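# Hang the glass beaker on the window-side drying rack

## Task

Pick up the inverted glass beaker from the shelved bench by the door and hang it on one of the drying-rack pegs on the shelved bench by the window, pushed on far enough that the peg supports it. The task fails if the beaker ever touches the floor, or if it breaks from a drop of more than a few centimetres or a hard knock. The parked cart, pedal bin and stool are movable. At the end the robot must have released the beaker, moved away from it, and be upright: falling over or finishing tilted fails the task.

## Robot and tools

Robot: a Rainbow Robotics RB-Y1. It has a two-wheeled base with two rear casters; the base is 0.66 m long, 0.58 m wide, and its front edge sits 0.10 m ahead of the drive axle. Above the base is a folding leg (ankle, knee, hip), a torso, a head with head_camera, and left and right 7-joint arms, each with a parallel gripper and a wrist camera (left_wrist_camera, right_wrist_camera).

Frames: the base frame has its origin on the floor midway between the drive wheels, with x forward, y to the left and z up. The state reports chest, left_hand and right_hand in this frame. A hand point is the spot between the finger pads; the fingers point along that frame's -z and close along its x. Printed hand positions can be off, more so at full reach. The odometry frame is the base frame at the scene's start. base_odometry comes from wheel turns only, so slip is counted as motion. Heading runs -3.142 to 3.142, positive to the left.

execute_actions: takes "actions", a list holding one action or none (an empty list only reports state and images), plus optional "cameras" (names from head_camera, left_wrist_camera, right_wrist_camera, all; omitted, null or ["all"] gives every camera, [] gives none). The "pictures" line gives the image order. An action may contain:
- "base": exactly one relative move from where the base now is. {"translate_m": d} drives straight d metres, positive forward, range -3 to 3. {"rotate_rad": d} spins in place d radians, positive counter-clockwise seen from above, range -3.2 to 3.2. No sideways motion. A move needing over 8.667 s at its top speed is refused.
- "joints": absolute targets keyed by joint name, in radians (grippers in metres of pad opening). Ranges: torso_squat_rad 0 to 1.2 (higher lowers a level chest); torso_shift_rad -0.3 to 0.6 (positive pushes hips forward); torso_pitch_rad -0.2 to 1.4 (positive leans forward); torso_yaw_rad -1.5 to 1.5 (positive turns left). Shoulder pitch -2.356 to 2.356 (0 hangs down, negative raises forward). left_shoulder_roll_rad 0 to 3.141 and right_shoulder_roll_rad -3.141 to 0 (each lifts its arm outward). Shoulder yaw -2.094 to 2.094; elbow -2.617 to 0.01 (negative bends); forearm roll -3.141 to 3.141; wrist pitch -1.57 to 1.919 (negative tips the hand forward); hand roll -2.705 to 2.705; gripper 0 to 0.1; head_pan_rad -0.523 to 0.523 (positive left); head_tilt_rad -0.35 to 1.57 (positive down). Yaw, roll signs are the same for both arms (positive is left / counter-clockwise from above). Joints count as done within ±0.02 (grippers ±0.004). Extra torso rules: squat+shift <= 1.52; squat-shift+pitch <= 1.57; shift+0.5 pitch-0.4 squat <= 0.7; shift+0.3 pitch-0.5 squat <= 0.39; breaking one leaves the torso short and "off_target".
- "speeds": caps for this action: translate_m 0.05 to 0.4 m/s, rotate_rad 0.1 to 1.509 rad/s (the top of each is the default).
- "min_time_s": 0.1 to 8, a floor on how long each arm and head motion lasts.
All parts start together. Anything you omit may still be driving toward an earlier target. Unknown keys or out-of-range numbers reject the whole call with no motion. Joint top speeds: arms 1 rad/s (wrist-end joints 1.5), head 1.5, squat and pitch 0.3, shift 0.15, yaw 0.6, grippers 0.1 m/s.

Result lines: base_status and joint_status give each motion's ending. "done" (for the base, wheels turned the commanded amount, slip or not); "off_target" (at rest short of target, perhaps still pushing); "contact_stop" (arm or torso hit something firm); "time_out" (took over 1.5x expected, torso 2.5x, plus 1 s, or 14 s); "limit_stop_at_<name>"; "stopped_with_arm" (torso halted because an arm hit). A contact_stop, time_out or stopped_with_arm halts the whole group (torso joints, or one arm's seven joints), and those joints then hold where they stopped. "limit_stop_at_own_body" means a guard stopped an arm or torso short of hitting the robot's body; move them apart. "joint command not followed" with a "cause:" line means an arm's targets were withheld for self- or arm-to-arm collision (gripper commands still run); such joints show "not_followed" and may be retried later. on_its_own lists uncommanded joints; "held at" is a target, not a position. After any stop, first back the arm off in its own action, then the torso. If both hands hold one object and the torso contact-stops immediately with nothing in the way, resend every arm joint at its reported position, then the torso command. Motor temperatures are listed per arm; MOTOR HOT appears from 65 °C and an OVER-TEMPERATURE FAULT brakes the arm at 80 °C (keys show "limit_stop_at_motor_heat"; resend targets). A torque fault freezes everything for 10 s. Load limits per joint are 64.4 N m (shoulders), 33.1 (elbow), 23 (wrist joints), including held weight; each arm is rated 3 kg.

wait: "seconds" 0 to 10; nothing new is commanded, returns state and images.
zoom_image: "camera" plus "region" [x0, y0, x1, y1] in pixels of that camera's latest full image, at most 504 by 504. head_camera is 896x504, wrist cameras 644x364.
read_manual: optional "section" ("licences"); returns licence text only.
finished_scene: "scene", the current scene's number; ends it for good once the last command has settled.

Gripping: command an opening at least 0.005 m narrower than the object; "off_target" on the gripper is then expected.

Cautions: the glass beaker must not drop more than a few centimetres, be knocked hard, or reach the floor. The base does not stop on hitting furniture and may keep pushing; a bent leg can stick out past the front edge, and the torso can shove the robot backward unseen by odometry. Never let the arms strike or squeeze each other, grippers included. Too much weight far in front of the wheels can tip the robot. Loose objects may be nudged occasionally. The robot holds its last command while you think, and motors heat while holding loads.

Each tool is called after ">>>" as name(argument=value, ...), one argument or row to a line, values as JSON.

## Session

>>> execute_actions(
  actions=[],
)

Scene clock: 0.00 s.
Motor temperatures (°C, as the motors report them): left_arm=[33 36 33 34 37 37 41] | right_arm=[35 32 33 29 38 44 42]
base_odometry: x=+0.000 y=+0.000 heading=+0.000 (m, m, rad; odometry frame)
base_status: not commanded
joint_positions: torso_squat_rad=+0.350 torso_shift_rad=+0.001 torso_pitch_rad=+0.002 torso_yaw_rad=+0.000 left_shoulder_pitch_rad=-0.001 left_shoulder_roll_rad=+0.006 left_shoulder_yaw_rad=+0.040 left_elbow_rad=-0.255 left_forearm_roll_rad=+0.041 left_wrist_pitch_rad=+0.051 left_hand_roll_rad=-0.001 left_gripper_m=+0.101 right_shoulder_pitch_rad=-0.031 right_shoulder_roll_rad=-0.037 right_shoulder_yaw_rad=-0.007 right_elbow_rad=-0.237 right_forearm_roll_rad=-0.041 right_wrist_pitch_rad=+0.003 right_hand_roll_rad=+0.040 right_gripper_m=+0.101 head_pan_rad=+0.000 head_tilt_rad=+0.401
joint_status: not commanded
chest: x=-0.2268 y=-0.0007 z=+1.2475 quat_wxyz=(+1.000, +0.001, +0.001, +0.000) (m; base frame)
left_hand: x=-0.1151 y=+0.2283 z=+0.5704 quat_wxyz=(+0.994, +0.002, -0.101, +0.039) (m; base frame)
right_hand: x=-0.0916 y=-0.2478 z=+0.5748 quat_wxyz=(+0.991, -0.018, -0.130, +0.003) (m; base frame)
pictures: head_camera, left_wrist_camera, right_wrist_camera
camera_calibration (this result's frames):
head_camera: T_world_to_cam=[[0.0215777, -0.999718, 0.00989138, -0.0169533], [-0.384238, -0.0174263, -0.923069, 1.3157], [0.922982, 0.0161171, -0.384506, 0.694012], [0, 0, 0, 1]] pos_world=[-0.13465, -0.00520612, 1.48151]
left_wrist_camera: T_world_to_cam=[[0.985525, 0.0936887, 0.141288, 0.0149493], [-0.0240514, -0.747719, 0.66358, -0.181596], [0.167814, -0.657373, -0.734642, 0.67946], [0, 0, 0, 1]] pos_world=[-0.133123, 0.309475, 0.617551]
right_wrist_camera: T_world_to_cam=[[-0.962424, 0.0610859, -0.26459, 0.0892076], [-0.116705, 0.78675, 0.60614, -0.131953], [0.245193, 0.614242, -0.750058, 0.692755], [0, 0, 0, 1]] pos_world=[-0.0994024, -0.327154, 0.623191]
Images, in order (width x height): head_camera 896x504, left_wrist_camera 644x364, right_wrist_camera 644x364.

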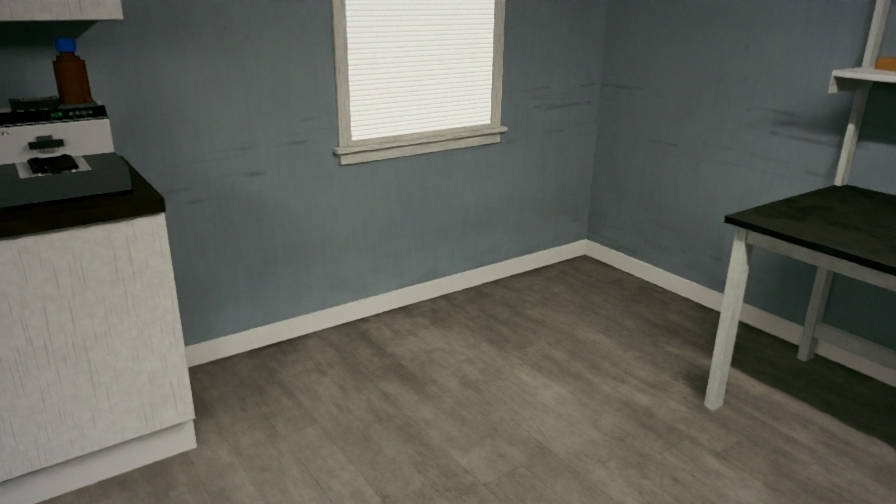

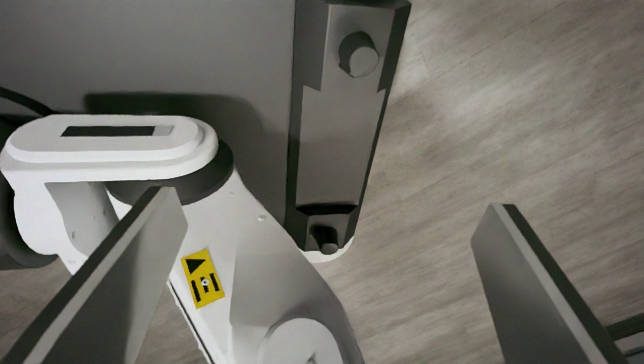

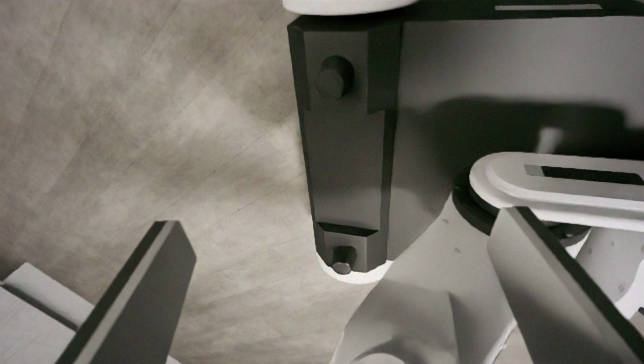

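Similar layout; the bench looks lower. Quick look right.

>>> execute_actions(
  actions=[
    {"joints":{"head_pan_rad":-0.52,"torso_yaw_rad":-0.25}},
  ],
  cameras=["head_camera"],
)

Scene clock: 1.37 s.
Motor temperatures (°C, as the motors report them): left_arm=[33 36 33 34 37 37 41] | right_arm=[35 32 33 29 38 44 42]
base_odometry: x=+0.000 y=+0.000 heading=+0.000 (m, m, rad; odometry frame)
base_status: not commanded
joint_positions: torso_squat_rad=+0.350 torso_shift_rad=+0.001 torso_pitch_rad=+0.002 torso_yaw_rad=-0.250 left_shoulder_pitch_rad=-0.001 left_shoulder_roll_rad=+0.006 left_shoulder_yaw_rad=+0.040 left_elbow_rad=-0.255 left_forearm_roll_rad=+0.041 left_wrist_pitch_rad=+0.051 left_hand_roll_rad=-0.001 left_gripper_m=+0.101 right_shoulder_pitch_rad=-0.031 right_shoulder_roll_rad=-0.037 right_shoulder_yaw_rad=-0.007 right_elbow_rad=-0.237 right_forearm_roll_rad=-0.041 right_wrist_pitch_rad=+0.003 right_hand_roll_rad=+0.040 right_gripper_m=+0.101 head_pan_rad=-0.520 head_tilt_rad=+0.401
joint_status: all done
chest: x=-0.2268 y=-0.0007 z=+1.2475 quat_wxyz=(+0.992, +0.000, +0.001, -0.125) (m; base frame)
left_hand: x=-0.0620 y=+0.1932 z=+0.5703 quat_wxyz=(+0.991, -0.011, -0.101, -0.085) (m; base frame)
right_hand: x=-0.1572 y=-0.2739 z=+0.5749 quat_wxyz=(+0.984, -0.034, -0.127, -0.121) (m; base frame)
pictures: head_camera
camera_calibration (this result's frames):
head_camera: T_world_to_cam=[[-0.680673, -0.732498, 0.0114048, -0.166897], [-0.28903, 0.254211, -0.922951, 1.33643], [0.67316, -0.631524, -0.384749, 0.639711], [0, 0, 0, 1]] pos_world=[-0.157962, -0.057994, 1.48149]
Images, in order (width x height): head_camera 896x504.

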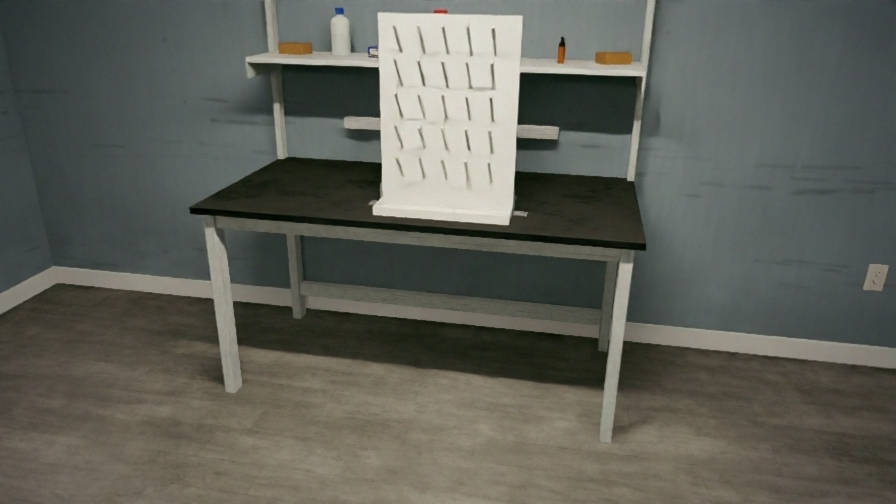

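>>> execute_actions(
  actions=[
    {"base":{"rotate_rad":2.35},"joints":{"head_pan_rad":0,"torso_yaw_rad":0,"head_tilt_rad":0.25,"torso_pitch_rad":0.1,"left_shoulder_roll_rad":0.08,"left_elbow_rad":-0.15}},
  ],
  cameras=["head_camera"],
)

Scene clock: 6.67 s.
Motor temperatures (°C, as the motors report them): left_arm=[33 36 33 34 37 37 41] | right_arm=[35 32 33 29 38 44 42]
base_odometry: x=+0.000 y=+0.000 heading=+2.349 (m, m, rad; odometry frame)
base_status: done
joint_positions: torso_squat_rad=+0.350 torso_shift_rad=+0.001 torso_pitch_rad=+0.100 torso_yaw_rad=+0.000 left_shoulder_pitch_rad=-0.001 left_shoulder_roll_rad=+0.080 left_shoulder_yaw_rad=+0.040 left_elbow_rad=-0.150 left_forearm_roll_rad=+0.041 left_wrist_pitch_rad=+0.051 left_hand_roll_rad=-0.001 left_gripper_m=+0.101 right_shoulder_pitch_rad=-0.031 right_shoulder_roll_rad=-0.038 right_shoulder_yaw_rad=-0.007 right_elbow_rad=-0.237 right_forearm_roll_rad=-0.041 right_wrist_pitch_rad=+0.003 right_hand_roll_rad=+0.040 right_gripper_m=+0.101 head_pan_rad=+0.000 head_tilt_rad=+0.250
joint_status: all done
chest: x=-0.1965 y=-0.0007 z=+1.2460 quat_wxyz=(+0.999, +0.000, +0.050, +0.000) (m; base frame)
left_hand: x=-0.2025 y=+0.2829 z=+0.5630 quat_wxyz=(+0.999, +0.041, -0.002, +0.035) (m; base frame)
right_hand: x=-0.1279 y=-0.2479 z=+0.5633 quat_wxyz=(+0.997, -0.018, -0.081, +0.004) (m; base frame)
pictures: head_camera
camera_calibration (this result's frames):
head_camera: T_world_to_cam=[[0.0205125, -0.999728, 0.0110863, -0.0198006], [-0.335236, -0.0173243, -0.941975, 1.36535], [0.941911, 0.0156057, -0.3355, 0.578496], [0, 0, 0, 1]] pos_world=[-0.0867702, -0.00516929, 1.48043]
Images, in order (width x height): head_camera 896x504.

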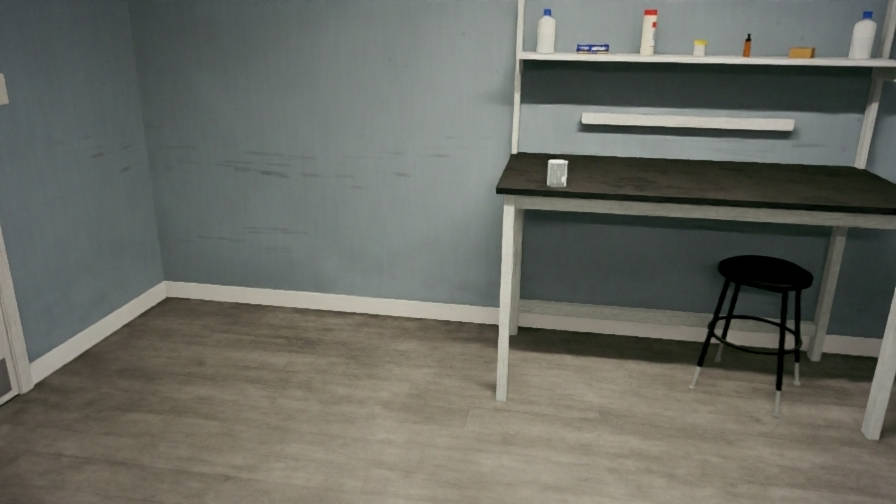

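>>> execute_actions(
  actions=[
    {"base":{"rotate_rad":-0.078}},
  ],
  cameras=[],
)

>>> execute_actions(
  actions=[
    {"base":{"translate_m":1.9},"joints":{"torso_squat_rad":0,"right_shoulder_pitch_rad":-1.032,"right_shoulder_roll_rad":-0.164,"right_shoulder_yaw_rad":-0.298,"right_elbow_rad":-0.967,"right_forearm_roll_rad":0,"right_wrist_pitch_rad":1.871,"right_hand_roll_rad":-1.57,"head_tilt_rad":0.65,"head_pan_rad":-0.25},"min_time_s":3},
  ],
  cameras=["head_camera","right_wrist_camera"],
)

Scene clock: 8.73 s.
Motor temperatures (°C, as the motors report them): left_arm=[33 36 33 34 37 37 41] | right_arm=[35 32 33 29 38 44 42]
base_odometry: x=+0.000 y=+0.000 heading=+2.272 (m, m, rad; odometry frame)
base_status: done
joint_positions: torso_squat_rad=+0.350 torso_shift_rad=+0.001 torso_pitch_rad=+0.100 torso_yaw_rad=+0.000 left_shoulder_pitch_rad=-0.001 left_shoulder_roll_rad=+0.080 left_shoulder_yaw_rad=+0.040 left_elbow_rad=-0.150 left_forearm_roll_rad=+0.041 left_wrist_pitch_rad=+0.051 left_hand_roll_rad=-0.001 left_gripper_m=+0.101 right_shoulder_pitch_rad=-0.031 right_shoulder_roll_rad=-0.038 right_shoulder_yaw_rad=-0.007 right_elbow_rad=-0.237 right_forearm_roll_rad=-0.041 right_wrist_pitch_rad=+0.003 right_hand_roll_rad=+0.040 right_gripper_m=+0.101 head_pan_rad=+0.000 head_tilt_rad=+0.250
joint_status: not commanded
chest: x=-0.1965 y=-0.0006 z=+1.2460 quat_wxyz=(+0.999, +0.000, +0.050, +0.000) (m; base frame)
left_hand: x=-0.2025 y=+0.2829 z=+0.5629 quat_wxyz=(+0.999, +0.041, -0.002, +0.035) (m; base frame)
right_hand: x=-0.1279 y=-0.2479 z=+0.5633 quat_wxyz=(+0.997, -0.018, -0.081, +0.004) (m; base frame)
pictures: none
No camera images: the call's "cameras" was empty. Leave "cameras" out to get every camera's image.

Scene clock: 15.03 s.
Motor temperatures (°C, as the motors report them): left_arm=[33 36 33 34 37 37 41] | right_arm=[35 32 33 29 38 44 42]
base_odometry: x=-1.228 y=+1.450 heading=+2.274 (m, m, rad; odometry frame)
base_status: done
joint_positions: torso_squat_rad=+0.000 torso_shift_rad=+0.001 torso_pitch_rad=+0.100 torso_yaw_rad=+0.000 left_shoulder_pitch_rad=-0.001 left_shoulder_roll_rad=+0.080 left_shoulder_yaw_rad=+0.040 left_elbow_rad=-0.150 left_forearm_roll_rad=+0.041 left_wrist_pitch_rad=+0.051 left_hand_roll_rad=-0.001 left_gripper_m=+0.101 right_shoulder_pitch_rad=-1.032 right_shoulder_roll_rad=-0.164 right_shoulder_yaw_rad=-0.298 right_elbow_rad=-0.967 right_forearm_roll_rad=+0.000 right_wrist_pitch_rad=+1.871 right_hand_roll_rad=-1.570 right_gripper_m=+0.101 head_pan_rad=-0.250 head_tilt_rad=+0.650
joint_status: all done
chest: x=-0.1964 y=-0.0007 z=+1.2884 quat_wxyz=(+0.999, +0.000, +0.050, +0.000) (m; base frame)
left_hand: x=-0.2024 y=+0.2829 z=+0.6053 quat_wxyz=(+0.999, +0.041, -0.002, +0.035) (m; base frame)
right_hand: x=+0.3015 y=-0.2201 z=+1.0371 quat_wxyz=(+0.708, +0.001, +0.000, -0.707) (m; base frame)
pictures: head_camera, right_wrist_camera
camera_calibration (this result's frames):
head_camera: T_world_to_cam=[[-0.223112, -0.974421, 0.0269366, -0.0814115], [-0.66166, 0.131091, -0.738256, 1.05247], [0.715841, -0.182537, -0.673983, 1.06019], [0, 0, 0, 1]] pos_world=[-0.0807189, -0.0237742, 1.49373]
right_wrist_camera: T_world_to_cam=[[0.0706424, 0.997493, -0.00409554, 0.212658], [0.764457, -0.0515003, 0.642615, -0.876139], [0.640793, -0.0485267, -0.766178, 0.677657], [0, 0, 0, 1]] pos_world=[0.22051, -0.224362, 1.0831]
Images, in order (width x height): head_camera 896x504, right_wrist_camera 644x364.

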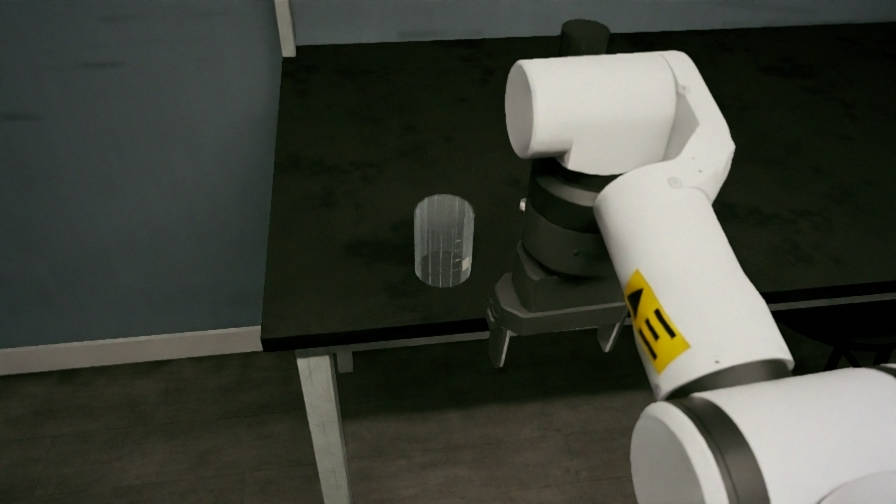

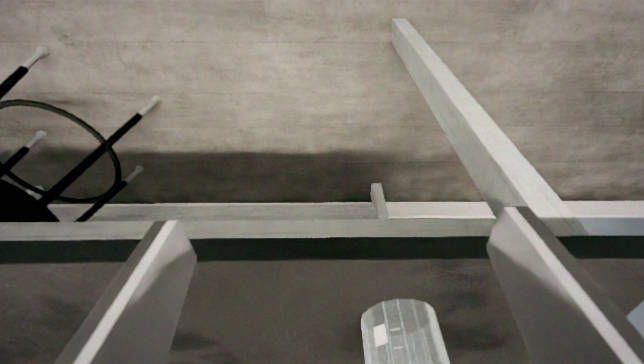

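>>> execute_actions(
  actions=[
    {"base":{"translate_m":0.14},"joints":{"torso_yaw_rad":0.087}},
  ],
  cameras=["right_wrist_camera"],
)

Scene clock: 17.27 s.
Motor temperatures (°C, as the motors report them): left_arm=[33 36 33 34 37 37 41] | right_arm=[35 32 33 29 38 44 42]
base_odometry: x=-1.318 y=+1.557 heading=+2.275 (m, m, rad; odometry frame)
base_status: done
joint_positions: torso_squat_rad=+0.000 torso_shift_rad=+0.001 torso_pitch_rad=+0.100 torso_yaw_rad=+0.087 left_shoulder_pitch_rad=-0.001 left_shoulder_roll_rad=+0.080 left_shoulder_yaw_rad=+0.040 left_elbow_rad=-0.150 left_forearm_roll_rad=+0.041 left_wrist_pitch_rad=+0.051 left_hand_roll_rad=-0.001 left_gripper_m=+0.101 right_shoulder_pitch_rad=-1.032 right_shoulder_roll_rad=-0.164 right_shoulder_yaw_rad=-0.298 right_elbow_rad=-0.967 right_forearm_roll_rad=+0.000 right_wrist_pitch_rad=+1.871 right_hand_roll_rad=-1.570 right_gripper_m=+0.101 head_pan_rad=-0.250 head_tilt_rad=+0.650
joint_status: all done
chest: x=-0.1964 y=-0.0007 z=+1.2884 quat_wxyz=(+0.998, +0.003, +0.050, +0.043) (m; base frame)
left_hand: x=-0.2271 y=+0.2872 z=+0.6078 quat_wxyz=(+0.996, +0.046, +0.000, +0.079) (m; base frame)
right_hand: x=+0.3186 y=-0.1741 z=+1.0355 quat_wxyz=(+0.737, +0.004, +0.003, -0.675) (m; base frame)
pictures: right_wrist_camera
camera_calibration (this result's frames):
right_wrist_camera: T_world_to_cam=[[-0.0158322, 0.999864, 0.00462192, 0.184441], [0.766158, 0.0091612, 0.642587, -0.875737], [0.642458, 0.0137147, -0.766198, 0.678061], [0, 0, 0, 1]] pos_world=[0.238247, -0.185692, 1.08141]
Images, in order (width x height): right_wrist_camera 644x364.

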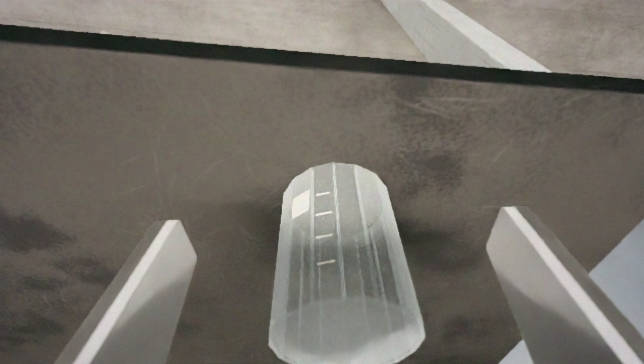

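>>> execute_actions(
  actions=[
    {"base":{"translate_m":0.066},"joints":{"torso_yaw_rad":0.095}},
  ],
  cameras=["right_wrist_camera"],
)

Scene clock: 19.03 s.
Motor temperatures (°C, as the motors report them): left_arm=[33 36 33 34 37 37 41] | right_arm=[35 32 33 29 38 44 42]
base_odometry: x=-1.361 y=+1.608 heading=+2.277 (m, m, rad; odometry frame)
base_status: done
joint_positions: torso_squat_rad=+0.000 torso_shift_rad=+0.001 torso_pitch_rad=+0.100 torso_yaw_rad=+0.095 left_shoulder_pitch_rad=-0.001 left_shoulder_roll_rad=+0.080 left_shoulder_yaw_rad=+0.040 left_elbow_rad=-0.150 left_forearm_roll_rad=+0.041 left_wrist_pitch_rad=+0.051 left_hand_roll_rad=-0.001 left_gripper_m=+0.101 right_shoulder_pitch_rad=-1.032 right_shoulder_roll_rad=-0.164 right_shoulder_yaw_rad=-0.298 right_elbow_rad=-0.967 right_forearm_roll_rad=+0.000 right_wrist_pitch_rad=+1.871 right_hand_roll_rad=-1.570 right_gripper_m=+0.101 head_pan_rad=-0.250 head_tilt_rad=+0.650
joint_status: all done
chest: x=-0.1963 y=-0.0007 z=+1.2884 quat_wxyz=(+0.998, +0.003, +0.050, +0.047) (m; base frame)
left_hand: x=-0.2294 y=+0.2875 z=+0.6081 quat_wxyz=(+0.996, +0.046, +0.000, +0.083) (m; base frame)
right_hand: x=+0.3200 y=-0.1698 z=+1.0354 quat_wxyz=(+0.740, +0.004, +0.004, -0.672) (m; base frame)
pictures: right_wrist_camera
camera_calibration (this result's frames):
right_wrist_camera: T_world_to_cam=[[-0.023688, 0.999705, 0.00540388, 0.181893], [0.766087, 0.014679, 0.642569, -0.875766], [0.6423, 0.019361, -0.766209, 0.678], [0, 0, 0, 1]] pos_world=[0.239742, -0.182111, 1.08125]
Images, in order (width x height): right_wrist_camera 644x364.

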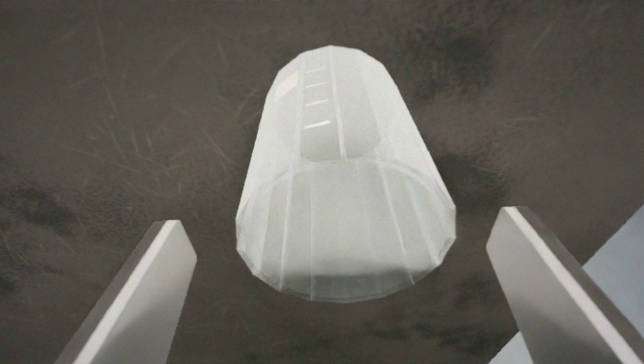

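>>> execute_actions(
  actions=[
    {"joints":{"torso_squat_rad":0.355}},
  ],
  cameras=["right_wrist_camera"],
)

>>> execute_actions(
  actions=[
    {"joints":{"right_gripper_m":0.06}},
  ],
  cameras=["right_wrist_camera"],
)

>>> execute_actions(
  actions=[
    {"joints":{"torso_squat_rad":0.2}},
  ],
  cameras=["right_wrist_camera"],
)

Scene clock: 21.37 s.
Motor temperatures (°C, as the motors report them): left_arm=[33 36 33 34 37 37 41] | right_arm=[35 32 33 29 38 44 42]
base_odometry: x=-1.361 y=+1.608 heading=+2.277 (m, m, rad; odometry frame)
base_status: not commanded
joint_positions: torso_squat_rad=+0.355 torso_shift_rad=+0.001 torso_pitch_rad=+0.100 torso_yaw_rad=+0.095 left_shoulder_pitch_rad=-0.001 left_shoulder_roll_rad=+0.080 left_shoulder_yaw_rad=+0.040 left_elbow_rad=-0.150 left_forearm_roll_rad=+0.041 left_wrist_pitch_rad=+0.051 left_hand_roll_rad=-0.001 left_gripper_m=+0.101 right_shoulder_pitch_rad=-1.032 right_shoulder_roll_rad=-0.164 right_shoulder_yaw_rad=-0.298 right_elbow_rad=-0.967 right_forearm_roll_rad=+0.000 right_wrist_pitch_rad=+1.871 right_hand_roll_rad=-1.570 right_gripper_m=+0.101 head_pan_rad=-0.250 head_tilt_rad=+0.650
joint_status: all done
chest: x=-0.1966 y=-0.0006 z=+1.2447 quat_wxyz=(+0.998, +0.003, +0.050, +0.047) (m; base frame)
left_hand: x=-0.2294 y=+0.2876 z=+0.5644 quat_wxyz=(+0.996, +0.046, +0.000, +0.083) (m; base frame)
right_hand: x=+0.3198 y=-0.1698 z=+0.9919 quat_wxyz=(+0.740, +0.004, +0.003, -0.672) (m; base frame)
pictures: right_wrist_camera
camera_calibration (this result's frames):
right_wrist_camera: T_world_to_cam=[[-0.0236896, 0.999705, 0.00539448, 0.182111], [0.765843, 0.0146789, 0.64286, -0.847948], [0.642591, 0.0193604, -0.765964, 0.644476], [0, 0, 0, 1]] pos_world=[0.239575, -0.182087, 1.03778]
Images, in order (width x height): right_wrist_camera 644x364.

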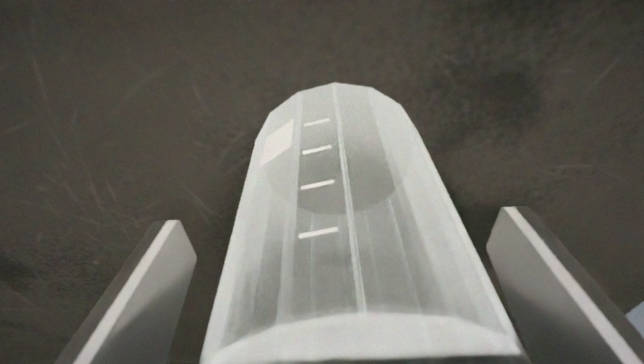

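Scene clock: 22.27 s.
Motor temperatures (°C, as the motors report them): left_arm=[33 36 33 34 37 37 41] | right_arm=[36 32 33 29 38 44 42]
base_odometry: x=-1.361 y=+1.608 heading=+2.277 (m, m, rad; odometry frame)
base_status: not commanded
joint_positions: torso_squat_rad=+0.355 torso_shift_rad=+0.001 torso_pitch_rad=+0.100 torso_yaw_rad=+0.095 left_shoulder_pitch_rad=-0.001 left_shoulder_roll_rad=+0.080 left_shoulder_yaw_rad=+0.040 left_elbow_rad=-0.150 left_forearm_roll_rad=+0.041 left_wrist_pitch_rad=+0.051 left_hand_roll_rad=-0.001 left_gripper_m=+0.101 right_shoulder_pitch_rad=-1.032 right_shoulder_roll_rad=-0.164 right_shoulder_yaw_rad=-0.298 right_elbow_rad=-0.967 right_forearm_roll_rad=+0.000 right_wrist_pitch_rad=+1.871 right_hand_roll_rad=-1.570 right_gripper_m=+0.072 head_pan_rad=-0.250 head_tilt_rad=+0.650
joint_status: right_gripper_m off_target (ended at +0.072, target +0.060)
chest: x=-0.1966 y=-0.0006 z=+1.2447 quat_wxyz=(+0.998, +0.003, +0.050, +0.047) (m; base frame)
left_hand: x=-0.2294 y=+0.2876 z=+0.5644 quat_wxyz=(+0.996, +0.046, +0.000, +0.083) (m; base frame)
right_hand: x=+0.3198 y=-0.1698 z=+0.9919 quat_wxyz=(+0.740, +0.004, +0.003, -0.672) (m; base frame)
pictures: right_wrist_camera
camera_calibration (this result's frames):
right_wrist_camera: T_world_to_cam=[[-0.0236634, 0.999706, 0.00536237, 0.182152], [0.765811, 0.0146786, 0.642898, -0.847992], [0.64263, 0.0193197, -0.765933, 0.644429], [0, 0, 0, 1]] pos_world=[0.239583, -0.182101, 1.03779]
Images, in order (width x height): right_wrist_camera 644x364.

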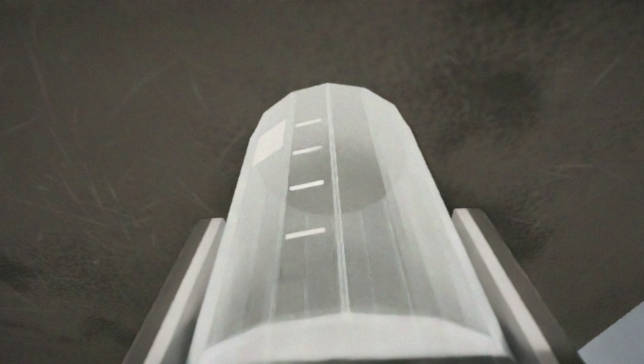

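Scene clock: 23.57 s.
Motor temperatures (°C, as the motors report them): left_arm=[33 36 33 34 37 37 41] | right_arm=[36 32 33 29 38 44 42]
base_odometry: x=-1.361 y=+1.608 heading=+2.277 (m, m, rad; odometry frame)
base_status: not commanded
joint_positions: torso_squat_rad=+0.200 torso_shift_rad=+0.001 torso_pitch_rad=+0.100 torso_yaw_rad=+0.095 left_shoulder_pitch_rad=-0.001 left_shoulder_roll_rad=+0.080 left_shoulder_yaw_rad=+0.040 left_elbow_rad=-0.150 left_forearm_roll_rad=+0.041 left_wrist_pitch_rad=+0.051 left_hand_roll_rad=-0.001 left_gripper_m=+0.101 right_shoulder_pitch_rad=-1.032 right_shoulder_roll_rad=-0.164 right_shoulder_yaw_rad=-0.298 right_elbow_rad=-0.967 right_forearm_roll_rad=+0.000 right_wrist_pitch_rad=+1.871 right_hand_roll_rad=-1.570 right_gripper_m=+0.072 head_pan_rad=-0.250 head_tilt_rad=+0.650
joint_status: all done
chest: x=-0.1963 y=-0.0007 z=+1.2744 quat_wxyz=(+0.998, +0.003, +0.050, +0.047) (m; base frame)
left_hand: x=-0.2294 y=+0.2875 z=+0.5941 quat_wxyz=(+0.996, +0.046, +0.000, +0.083) (m; base frame)
right_hand: x=+0.3200 y=-0.1698 z=+1.0214 quat_wxyz=(+0.740, +0.004, +0.004, -0.672) (m; base frame)
pictures: right_wrist_camera
camera_calibration (this result's frames):
right_wrist_camera: T_world_to_cam=[[-0.0236599, 0.999706, 0.00537118, 0.182004], [0.766083, 0.0146784, 0.642574, -0.866788], [0.642306, 0.019318, -0.766205, 0.667295], [0, 0, 0, 1]] pos_world=[0.239731, -0.182118, 1.06728]
Images, in order (width x height): right_wrist_camera 644x364.

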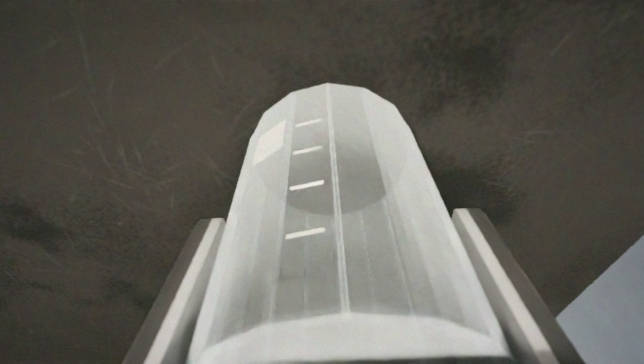

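>>> execute_actions(
  actions=[
    {"base":{"rotate_rad":0.14},"joints":{"torso_yaw_rad":0,"torso_squat_rad":0.1}},
  ],
  cameras=[],
)

>>> execute_actions(
  actions=[
    {"base":{"translate_m":-2.8},"joints":{"head_pan_rad":-0.1,"head_tilt_rad":0.3}},
  ],
  cameras=[],
)

>>> execute_actions(
  actions=[
    {"base":{"rotate_rad":2.86},"joints":{"torso_squat_rad":0.6,"right_shoulder_pitch_rad":-0.82,"right_shoulder_roll_rad":-0.106,"right_shoulder_yaw_rad":-0.253,"right_elbow_rad":-1.573,"right_wrist_pitch_rad":1.389},"min_time_s":3},
  ],
  cameras=["head_camera","right_wrist_camera"],
)

Scene clock: 27.70 s.
Motor temperatures (°C, as the motors report them): left_arm=[33 36 33 34 37 37 41] | right_arm=[36 32 33 29 38 44 42]
base_odometry: x=-1.361 y=+1.608 heading=+2.416 (m, m, rad; odometry frame)
base_status: done
joint_positions: torso_squat_rad=+0.100 torso_shift_rad=+0.001 torso_pitch_rad=+0.100 torso_yaw_rad=+0.000 left_shoulder_pitch_rad=-0.001 left_shoulder_roll_rad=+0.080 left_shoulder_yaw_rad=+0.040 left_elbow_rad=-0.150 left_forearm_roll_rad=+0.041 left_wrist_pitch_rad=+0.051 left_hand_roll_rad=-0.001 left_gripper_m=+0.101 right_shoulder_pitch_rad=-1.032 right_shoulder_roll_rad=-0.164 right_shoulder_yaw_rad=-0.298 right_elbow_rad=-0.967 right_forearm_roll_rad=+0.000 right_wrist_pitch_rad=+1.871 right_hand_roll_rad=-1.570 right_gripper_m=+0.072 head_pan_rad=-0.250 head_tilt_rad=+0.650
joint_status: all done
chest: x=-0.1963 y=-0.0007 z=+1.2849 quat_wxyz=(+0.999, +0.000, +0.050, +0.000) (m; base frame)
left_hand: x=-0.2024 y=+0.2829 z=+0.6018 quat_wxyz=(+0.999, +0.041, -0.002, +0.035) (m; base frame)
right_hand: x=+0.3016 y=-0.2202 z=+1.0336 quat_wxyz=(+0.708, +0.001, +0.000, -0.707) (m; base frame)
pictures: none
No camera images: the call's "cameras" was empty. Leave "cameras" out to get every camera's image.

Scene clock: 36.83 s.
Motor temperatures (°C, as the motors report them): left_arm=[33 36 33 34 37 37 41] | right_arm=[36 32 33 30 38 44 42]
base_odometry: x=+0.735 y=-0.249 heading=+2.418 (m, m, rad; odometry frame)
base_status: done
joint_positions: torso_squat_rad=+0.100 torso_shift_rad=+0.001 torso_pitch_rad=+0.100 torso_yaw_rad=+0.000 left_shoulder_pitch_rad=-0.001 left_shoulder_roll_rad=+0.080 left_shoulder_yaw_rad=+0.040 left_elbow_rad=-0.150 left_forearm_roll_rad=+0.041 left_wrist_pitch_rad=+0.051 left_hand_roll_rad=-0.001 left_gripper_m=+0.101 right_shoulder_pitch_rad=-1.032 right_shoulder_roll_rad=-0.164 right_shoulder_yaw_rad=-0.298 right_elbow_rad=-0.967 right_forearm_roll_rad=+0.000 right_wrist_pitch_rad=+1.871 right_hand_roll_rad=-1.570 right_gripper_m=+0.072 head_pan_rad=-0.100 head_tilt_rad=+0.300
joint_status: all done
chest: x=-0.1964 y=-0.0007 z=+1.2849 quat_wxyz=(+0.999, +0.000, +0.050, +0.000) (m; base frame)
left_hand: x=-0.2025 y=+0.2829 z=+0.6019 quat_wxyz=(+0.999, +0.041, -0.002, +0.036) (m; base frame)
right_hand: x=+0.3015 y=-0.2202 z=+1.0337 quat_wxyz=(+0.708, +0.001, +0.000, -0.707) (m; base frame)
pictures: none
No camera images: the call's "cameras" was empty. Leave "cameras" out to get every camera's image.

Scene clock: 41.97 s.
Motor temperatures (°C, as the motors report them): left_arm=[33 36 33 34 37 37 41] | right_arm=[36 32 33 30 38 44 42]
base_odometry: x=+0.735 y=-0.249 heading=-1.006 (m, m, rad; odometry frame)
base_status: done
joint_positions: torso_squat_rad=+0.600 torso_shift_rad=+0.001 torso_pitch_rad=+0.100 torso_yaw_rad=+0.000 left_shoulder_pitch_rad=-0.001 left_shoulder_roll_rad=+0.080 left_shoulder_yaw_rad=+0.040 left_elbow_rad=-0.150 left_forearm_roll_rad=+0.041 left_wrist_pitch_rad=+0.051 left_hand_roll_rad=-0.001 left_gripper_m=+0.101 right_shoulder_pitch_rad=-0.820 right_shoulder_roll_rad=-0.106 right_shoulder_yaw_rad=-0.253 right_elbow_rad=-1.573 right_forearm_roll_rad=+0.000 right_wrist_pitch_rad=+1.389 right_hand_roll_rad=-1.570 right_gripper_m=+0.072 head_pan_rad=-0.100 head_tilt_rad=+0.300
joint_status: all done
chest: x=-0.1967 y=-0.0006 z=+1.1661 quat_wxyz=(+0.999, +0.000, +0.050, +0.000) (m; base frame)
left_hand: x=-0.2026 y=+0.2830 z=+0.4831 quat_wxyz=(+0.999, +0.041, -0.002, +0.036) (m; base frame)
right_hand: x=+0.4045 y=-0.2208 z=+1.0438 quat_wxyz=(+0.641, +0.299, -0.299, -0.641) (m; base frame)
pictures: head_camera, right_wrist_camera
camera_calibration (this result's frames):
head_camera: T_world_to_cam=[[-0.0782815, -0.996731, 0.0200072, -0.0463033], [-0.382054, 0.0114572, -0.924069, 1.25839], [0.920818, -0.0799814, -0.381702, 0.611588], [0, 0, 0, 1]] pos_world=[-0.0860109, -0.0116539, 1.39721]
right_wrist_camera: T_world_to_cam=[[0.0501661, 0.997383, 0.0520651, 0.155704], [-0.00156762, -0.0520521, 0.998643, -1.02109], [0.99874, -0.0501796, -0.00104773, -0.327061], [0, 0, 0, 1]] pos_world=[0.317237, -0.224858, 1.01125]
Images, in order (width x height): head_camera 896x504, right_wrist_camera 644x364.

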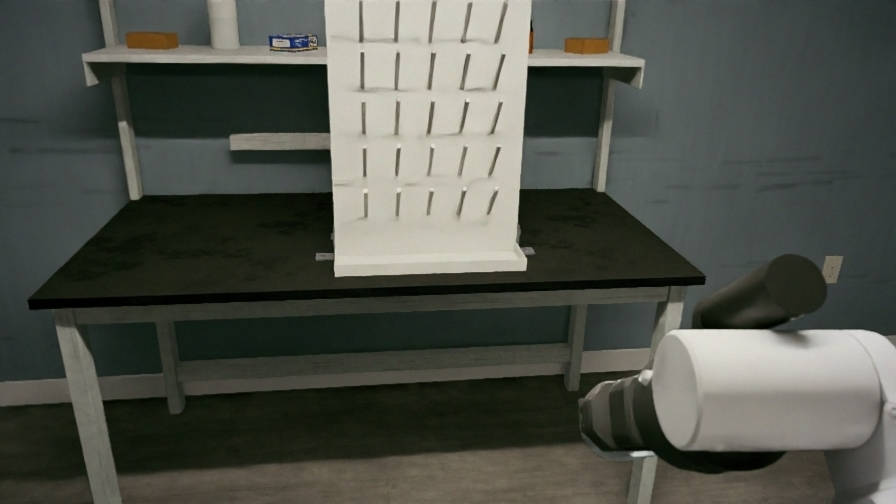

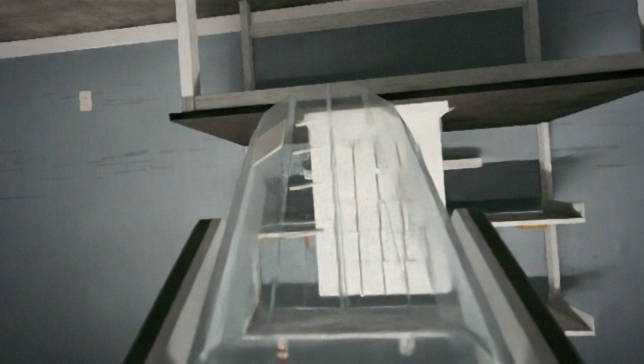

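>>> execute_actions(
  actions=[
    {"base":{"translate_m":0.78},"joints":{"torso_squat_rad":0.675,"torso_yaw_rad":-0.04,"head_tilt_rad":0.45,"head_pan_rad":-0.2}},
  ],
  cameras=["head_camera","right_wrist_camera"],
)

Scene clock: 45.90 s.
Motor temperatures (°C, as the motors report them): left_arm=[33 36 33 34 37 37 41] | right_arm=[36 32 33 30 38 44 42]
base_odometry: x=+1.153 y=-0.907 heading=-1.006 (m, m, rad; odometry frame)
base_status: done
joint_positions: torso_squat_rad=+0.675 torso_shift_rad=+0.001 torso_pitch_rad=+0.100 torso_yaw_rad=-0.040 left_shoulder_pitch_rad=-0.001 left_shoulder_roll_rad=+0.080 left_shoulder_yaw_rad=+0.040 left_elbow_rad=-0.150 left_forearm_roll_rad=+0.041 left_wrist_pitch_rad=+0.051 left_hand_roll_rad=-0.001 left_gripper_m=+0.101 right_shoulder_pitch_rad=-0.820 right_shoulder_roll_rad=-0.106 right_shoulder_yaw_rad=-0.253 right_elbow_rad=-1.573 right_forearm_roll_rad=+0.000 right_wrist_pitch_rad=+1.389 right_hand_roll_rad=-1.570 right_gripper_m=+0.072 head_pan_rad=-0.200 head_tilt_rad=+0.450
joint_status: all done
chest: x=-0.1965 y=-0.0006 z=+1.1349 quat_wxyz=(+0.999, -0.001, +0.050, -0.020) (m; base frame)
left_hand: x=-0.1913 y=+0.2803 z=+0.4507 quat_wxyz=(+0.999, +0.039, -0.002, +0.016) (m; base frame)
right_hand: x=+0.3954 y=-0.2450 z=+1.0131 quat_wxyz=(+0.629, +0.292, -0.306, -0.653) (m; base frame)
pictures: head_camera, right_wrist_camera
camera_calibration (this result's frames):
head_camera: T_world_to_cam=[[-0.214386, -0.97627, 0.0305735, -0.0815998], [-0.507903, 0.084688, -0.857241, 1.12131], [0.83431, -0.199309, -0.514007, 0.761953], [0, 0, 0, 1]] pos_world=[-0.083684, -0.0227608, 1.35537]
right_wrist_camera: T_world_to_cam=[[0.089913, 0.994789, 0.0480575, 0.169661], [-0.00296782, -0.0479851, 0.998844, -0.990364], [0.995945, -0.0899517, -0.00136212, -0.32751], [0, 0, 0, 1]] pos_world=[0.307988, -0.245759, 0.98062]
Images, in order (width x height): head_camera 896x504, right_wrist_camera 644x364.

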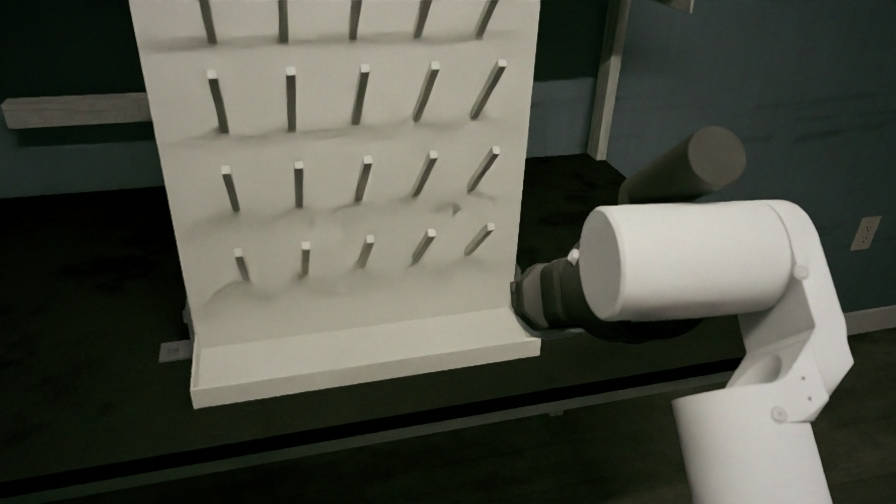

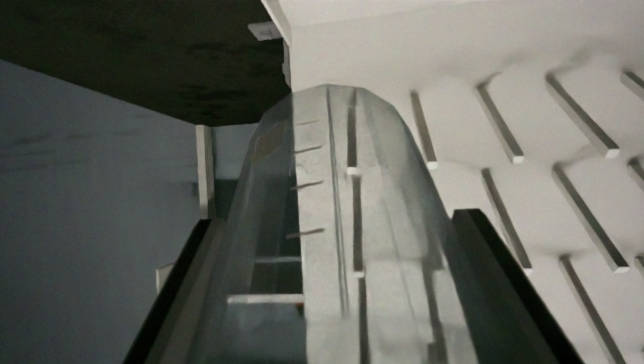

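>>> execute_actions(
  actions=[
    {"base":{"translate_m":0.11},"joints":{"torso_squat_rad":0.685,"torso_yaw_rad":-0.026}},
  ],
  cameras=["right_wrist_camera"],
)

Scene clock: 47.90 s.
Motor temperatures (°C, as the motors report them): left_arm=[33 36 33 34 37 37 41] | right_arm=[36 32 33 30 38 44 42]
base_odometry: x=+1.212 y=-1.000 heading=-1.005 (m, m, rad; odometry frame)
base_status: done
joint_positions: torso_squat_rad=+0.685 torso_shift_rad=+0.001 torso_pitch_rad=+0.100 torso_yaw_rad=-0.026 left_shoulder_pitch_rad=-0.001 left_shoulder_roll_rad=+0.080 left_shoulder_yaw_rad=+0.040 left_elbow_rad=-0.150 left_forearm_roll_rad=+0.041 left_wrist_pitch_rad=+0.051 left_hand_roll_rad=-0.001 left_gripper_m=+0.101 right_shoulder_pitch_rad=-0.820 right_shoulder_roll_rad=-0.106 right_shoulder_yaw_rad=-0.253 right_elbow_rad=-1.573 right_forearm_roll_rad=+0.000 right_wrist_pitch_rad=+1.389 right_hand_roll_rad=-1.570 right_gripper_m=+0.072 head_pan_rad=-0.200 head_tilt_rad=+0.450
joint_status: all done
chest: x=-0.1965 y=-0.0006 z=+1.1305 quat_wxyz=(+0.999, +0.000, +0.050, -0.013) (m; base frame)
left_hand: x=-0.1952 y=+0.2813 z=+0.4467 quat_wxyz=(+0.999, +0.040, -0.002, +0.023) (m; base frame)
right_hand: x=+0.3987 y=-0.2366 z=+1.0083 quat_wxyz=(+0.633, +0.294, -0.304, -0.649) (m; base frame)
pictures: right_wrist_camera
camera_calibration (this result's frames):
right_wrist_camera: T_world_to_cam=[[0.0760725, 0.995874, 0.0494849, 0.165535], [-0.00227763, -0.049455, 0.998774, -0.985755], [0.9971, -0.0760919, -0.00149393, -0.327099], [0, 0, 0, 1]] pos_world=[0.311312, -0.238492, 0.975866]
Images, in order (width x height): right_wrist_camera 644x364.

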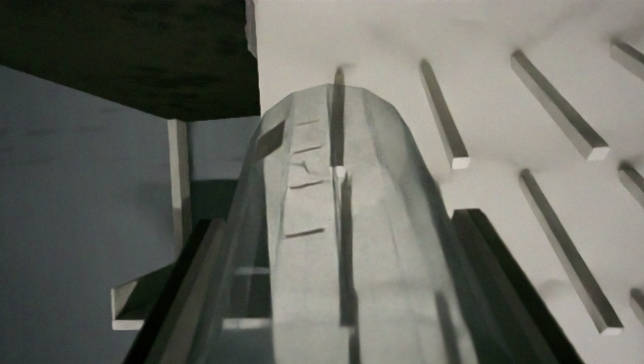

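>>> execute_actions(
  actions=[
    {"base":{"translate_m":0.045},"speeds":{"translate_m":0.08}},
  ],
  cameras=["right_wrist_camera"],
)

>>> execute_actions(
  actions=[
    {"base":{"translate_m":0.027},"joints":{"torso_squat_rad":0.735}},
  ],
  cameras=["right_wrist_camera"],
)

Scene clock: 49.53 s.
Motor temperatures (°C, as the motors report them): left_arm=[33 36 33 34 37 37 41] | right_arm=[36 32 33 30 38 44 42]
base_odometry: x=+1.236 y=-1.038 heading=-1.004 (m, m, rad; odometry frame)
base_status: done
joint_positions: torso_squat_rad=+0.685 torso_shift_rad=+0.001 torso_pitch_rad=+0.100 torso_yaw_rad=-0.026 left_shoulder_pitch_rad=-0.001 left_shoulder_roll_rad=+0.080 left_shoulder_yaw_rad=+0.040 left_elbow_rad=-0.150 left_forearm_roll_rad=+0.041 left_wrist_pitch_rad=+0.051 left_hand_roll_rad=-0.001 left_gripper_m=+0.101 right_shoulder_pitch_rad=-0.820 right_shoulder_roll_rad=-0.106 right_shoulder_yaw_rad=-0.253 right_elbow_rad=-1.573 right_forearm_roll_rad=+0.000 right_wrist_pitch_rad=+1.389 right_hand_roll_rad=-1.570 right_gripper_m=+0.072 head_pan_rad=-0.200 head_tilt_rad=+0.450
joint_status: not commanded
chest: x=-0.1965 y=-0.0006 z=+1.1305 quat_wxyz=(+0.999, +0.000, +0.050, -0.013) (m; base frame)
left_hand: x=-0.1953 y=+0.2813 z=+0.4467 quat_wxyz=(+0.999, +0.040, -0.002, +0.023) (m; base frame)
right_hand: x=+0.3987 y=-0.2366 z=+1.0083 quat_wxyz=(+0.633, +0.294, -0.304, -0.649) (m; base frame)
pictures: right_wrist_camera
camera_calibration (this result's frames):
right_wrist_camera: T_world_to_cam=[[0.0760752, 0.995874, 0.0494816, 0.165537], [-0.00223549, -0.0494549, 0.998774, -0.985745], [0.9971, -0.0760925, -0.00153602, -0.32709], [0, 0, 0, 1]] pos_world=[0.311345, -0.238493, 0.975843]
Images, in order (width x height): right_wrist_camera 644x364.

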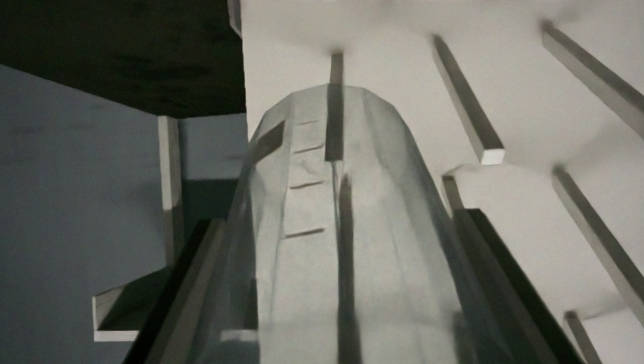

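Scene clock: 50.60 s.
Motor temperatures (°C, as the motors report them): left_arm=[33 36 33 34 37 37 41] | right_arm=[36 32 33 30 38 44 42]
base_odometry: x=+1.250 y=-1.061 heading=-1.004 (m, m, rad; odometry frame)
base_status: done
joint_positions: torso_squat_rad=+0.735 torso_shift_rad=+0.001 torso_pitch_rad=+0.100 torso_yaw_rad=-0.026 left_shoulder_pitch_rad=-0.001 left_shoulder_roll_rad=+0.080 left_shoulder_yaw_rad=+0.040 left_elbow_rad=-0.150 left_forearm_roll_rad=+0.041 left_wrist_pitch_rad=+0.051 left_hand_roll_rad=-0.001 left_gripper_m=+0.101 right_shoulder_pitch_rad=-0.820 right_shoulder_roll_rad=-0.106 right_shoulder_yaw_rad=-0.253 right_elbow_rad=-1.573 right_forearm_roll_rad=+0.000 right_wrist_pitch_rad=+1.389 right_hand_roll_rad=-1.570 right_gripper_m=+0.072 head_pan_rad=-0.200 head_tilt_rad=+0.450
joint_status: all done
chest: x=-0.1965 y=-0.0006 z=+1.1077 quat_wxyz=(+0.999, +0.000, +0.050, -0.013) (m; base frame)
left_hand: x=-0.1952 y=+0.2813 z=+0.4239 quat_wxyz=(+0.999, +0.040, -0.002, +0.023) (m; base frame)
right_hand: x=+0.3986 y=-0.2366 z=+0.9856 quat_wxyz=(+0.633, +0.294, -0.304, -0.649) (m; base frame)
pictures: right_wrist_camera
camera_calibration (this result's frames):
right_wrist_camera: T_world_to_cam=[[0.0760708, 0.995874, 0.0494888, 0.16665], [-0.00232492, -0.0494553, 0.998774, -0.962982], [0.9971, -0.0760925, -0.00144678, -0.327142], [0, 0, 0, 1]] pos_world=[0.311277, -0.23848, 0.95308]
Images, in order (width x height): right_wrist_camera 644x364.

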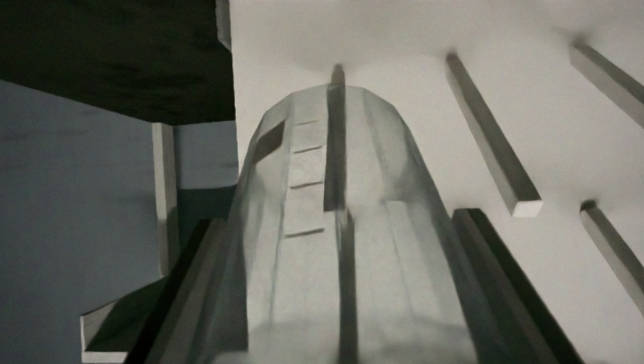

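>>> execute_actions(
  actions=[
    {"base":{"translate_m":0.027},"joints":{"torso_squat_rad":0.787}},
  ],
  cameras=["right_wrist_camera"],
)

>>> execute_actions(
  actions=[
    {"joints":{"torso_squat_rad":0.82}},
  ],
  cameras=["right_wrist_camera"],
)

Scene clock: 52.20 s.
Motor temperatures (°C, as the motors report them): left_arm=[33 36 33 34 37 37 41] | right_arm=[36 32 33 30 38 44 42]
base_odometry: x=+1.265 y=-1.084 heading=-1.003 (m, m, rad; odometry frame)
base_status: done
joint_positions: torso_squat_rad=+0.787 torso_shift_rad=+0.001 torso_pitch_rad=+0.100 torso_yaw_rad=-0.026 left_shoulder_pitch_rad=-0.001 left_shoulder_roll_rad=+0.080 left_shoulder_yaw_rad=+0.040 left_elbow_rad=-0.150 left_forearm_roll_rad=+0.041 left_wrist_pitch_rad=+0.051 left_hand_roll_rad=-0.001 left_gripper_m=+0.101 right_shoulder_pitch_rad=-0.820 right_shoulder_roll_rad=-0.106 right_shoulder_yaw_rad=-0.253 right_elbow_rad=-1.573 right_forearm_roll_rad=+0.000 right_wrist_pitch_rad=+1.389 right_hand_roll_rad=-1.570 right_gripper_m=+0.072 head_pan_rad=-0.200 head_tilt_rad=+0.450
joint_status: all done
chest: x=-0.1966 y=-0.0006 z=+1.0826 quat_wxyz=(+0.999, +0.000, +0.050, -0.013) (m; base frame)
left_hand: x=-0.1953 y=+0.2813 z=+0.3988 quat_wxyz=(+0.999, +0.040, -0.002, +0.023) (m; base frame)
right_hand: x=+0.3986 y=-0.2366 z=+0.9605 quat_wxyz=(+0.633, +0.294, -0.304, -0.649) (m; base frame)
pictures: right_wrist_camera
camera_calibration (this result's frames):
right_wrist_camera: T_world_to_cam=[[0.076073, 0.995873, 0.0494885, 0.167881], [-0.00231304, -0.049456, 0.998774, -0.937909], [0.9971, -0.0760942, -0.00145877, -0.327135], [0, 0, 0, 1]] pos_world=[0.311246, -0.238466, 0.927973]
Images, in order (width x height): right_wrist_camera 644x364.

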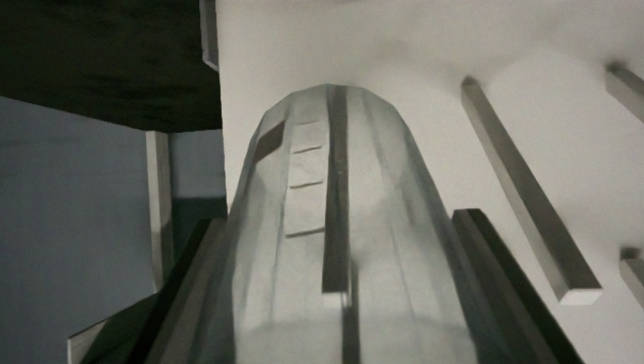

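Scene clock: 52.97 s.
Motor temperatures (°C, as the motors report them): left_arm=[33 36 33 34 37 37 41] | right_arm=[36 32 33 30 38 44 42]
base_odometry: x=+1.265 y=-1.084 heading=-1.003 (m, m, rad; odometry frame)
base_status: not commanded
joint_positions: torso_squat_rad=+0.820 torso_shift_rad=+0.001 torso_pitch_rad=+0.099 torso_yaw_rad=-0.026 left_shoulder_pitch_rad=-0.001 left_shoulder_roll_rad=+0.080 left_shoulder_yaw_rad=+0.040 left_elbow_rad=-0.150 left_forearm_roll_rad=+0.041 left_wrist_pitch_rad=+0.051 left_hand_roll_rad=-0.001 left_gripper_m=+0.101 right_shoulder_pitch_rad=-0.823 right_shoulder_roll_rad=-0.107 right_shoulder_yaw_rad=-0.253 right_elbow_rad=-1.575 right_forearm_roll_rad=+0.000 right_wrist_pitch_rad=+1.388 right_hand_roll_rad=-1.570 right_gripper_m=+0.072 head_pan_rad=-0.200 head_tilt_rad=+0.450
joint_status: all done
chest: x=-0.1969 y=-0.0005 z=+1.0659 quat_wxyz=(+0.999, +0.000, +0.050, -0.013) (m; base frame)
left_hand: x=-0.1951 y=+0.2813 z=+0.3822 quat_wxyz=(+0.999, +0.040, -0.002, +0.023) (m; base frame)
right_hand: x=+0.3990 y=-0.2364 z=+0.9467 quat_wxyz=(+0.632, +0.296, -0.306, -0.648) (m; base frame)
pictures: right_wrist_camera
camera_calibration (this result's frames):
right_wrist_camera: T_world_to_cam=[[0.0752638, 0.995938, 0.0494159, 0.168712], [-0.00855263, -0.0489099, 0.998767, -0.921544], [0.997127, -0.0755936, 0.00483675, -0.333412], [0, 0, 0, 1]] pos_world=[0.311874, -0.238303, 0.913683]
Images, in order (width x height): right_wrist_camera 644x364.

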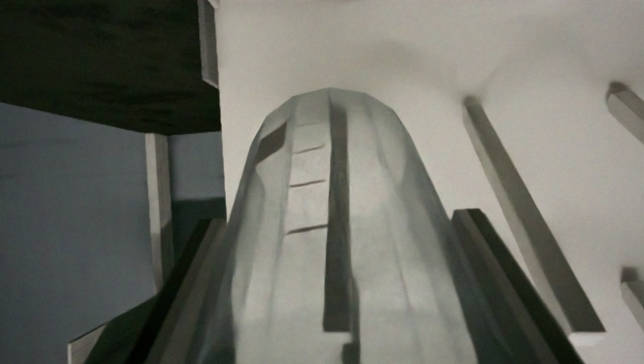

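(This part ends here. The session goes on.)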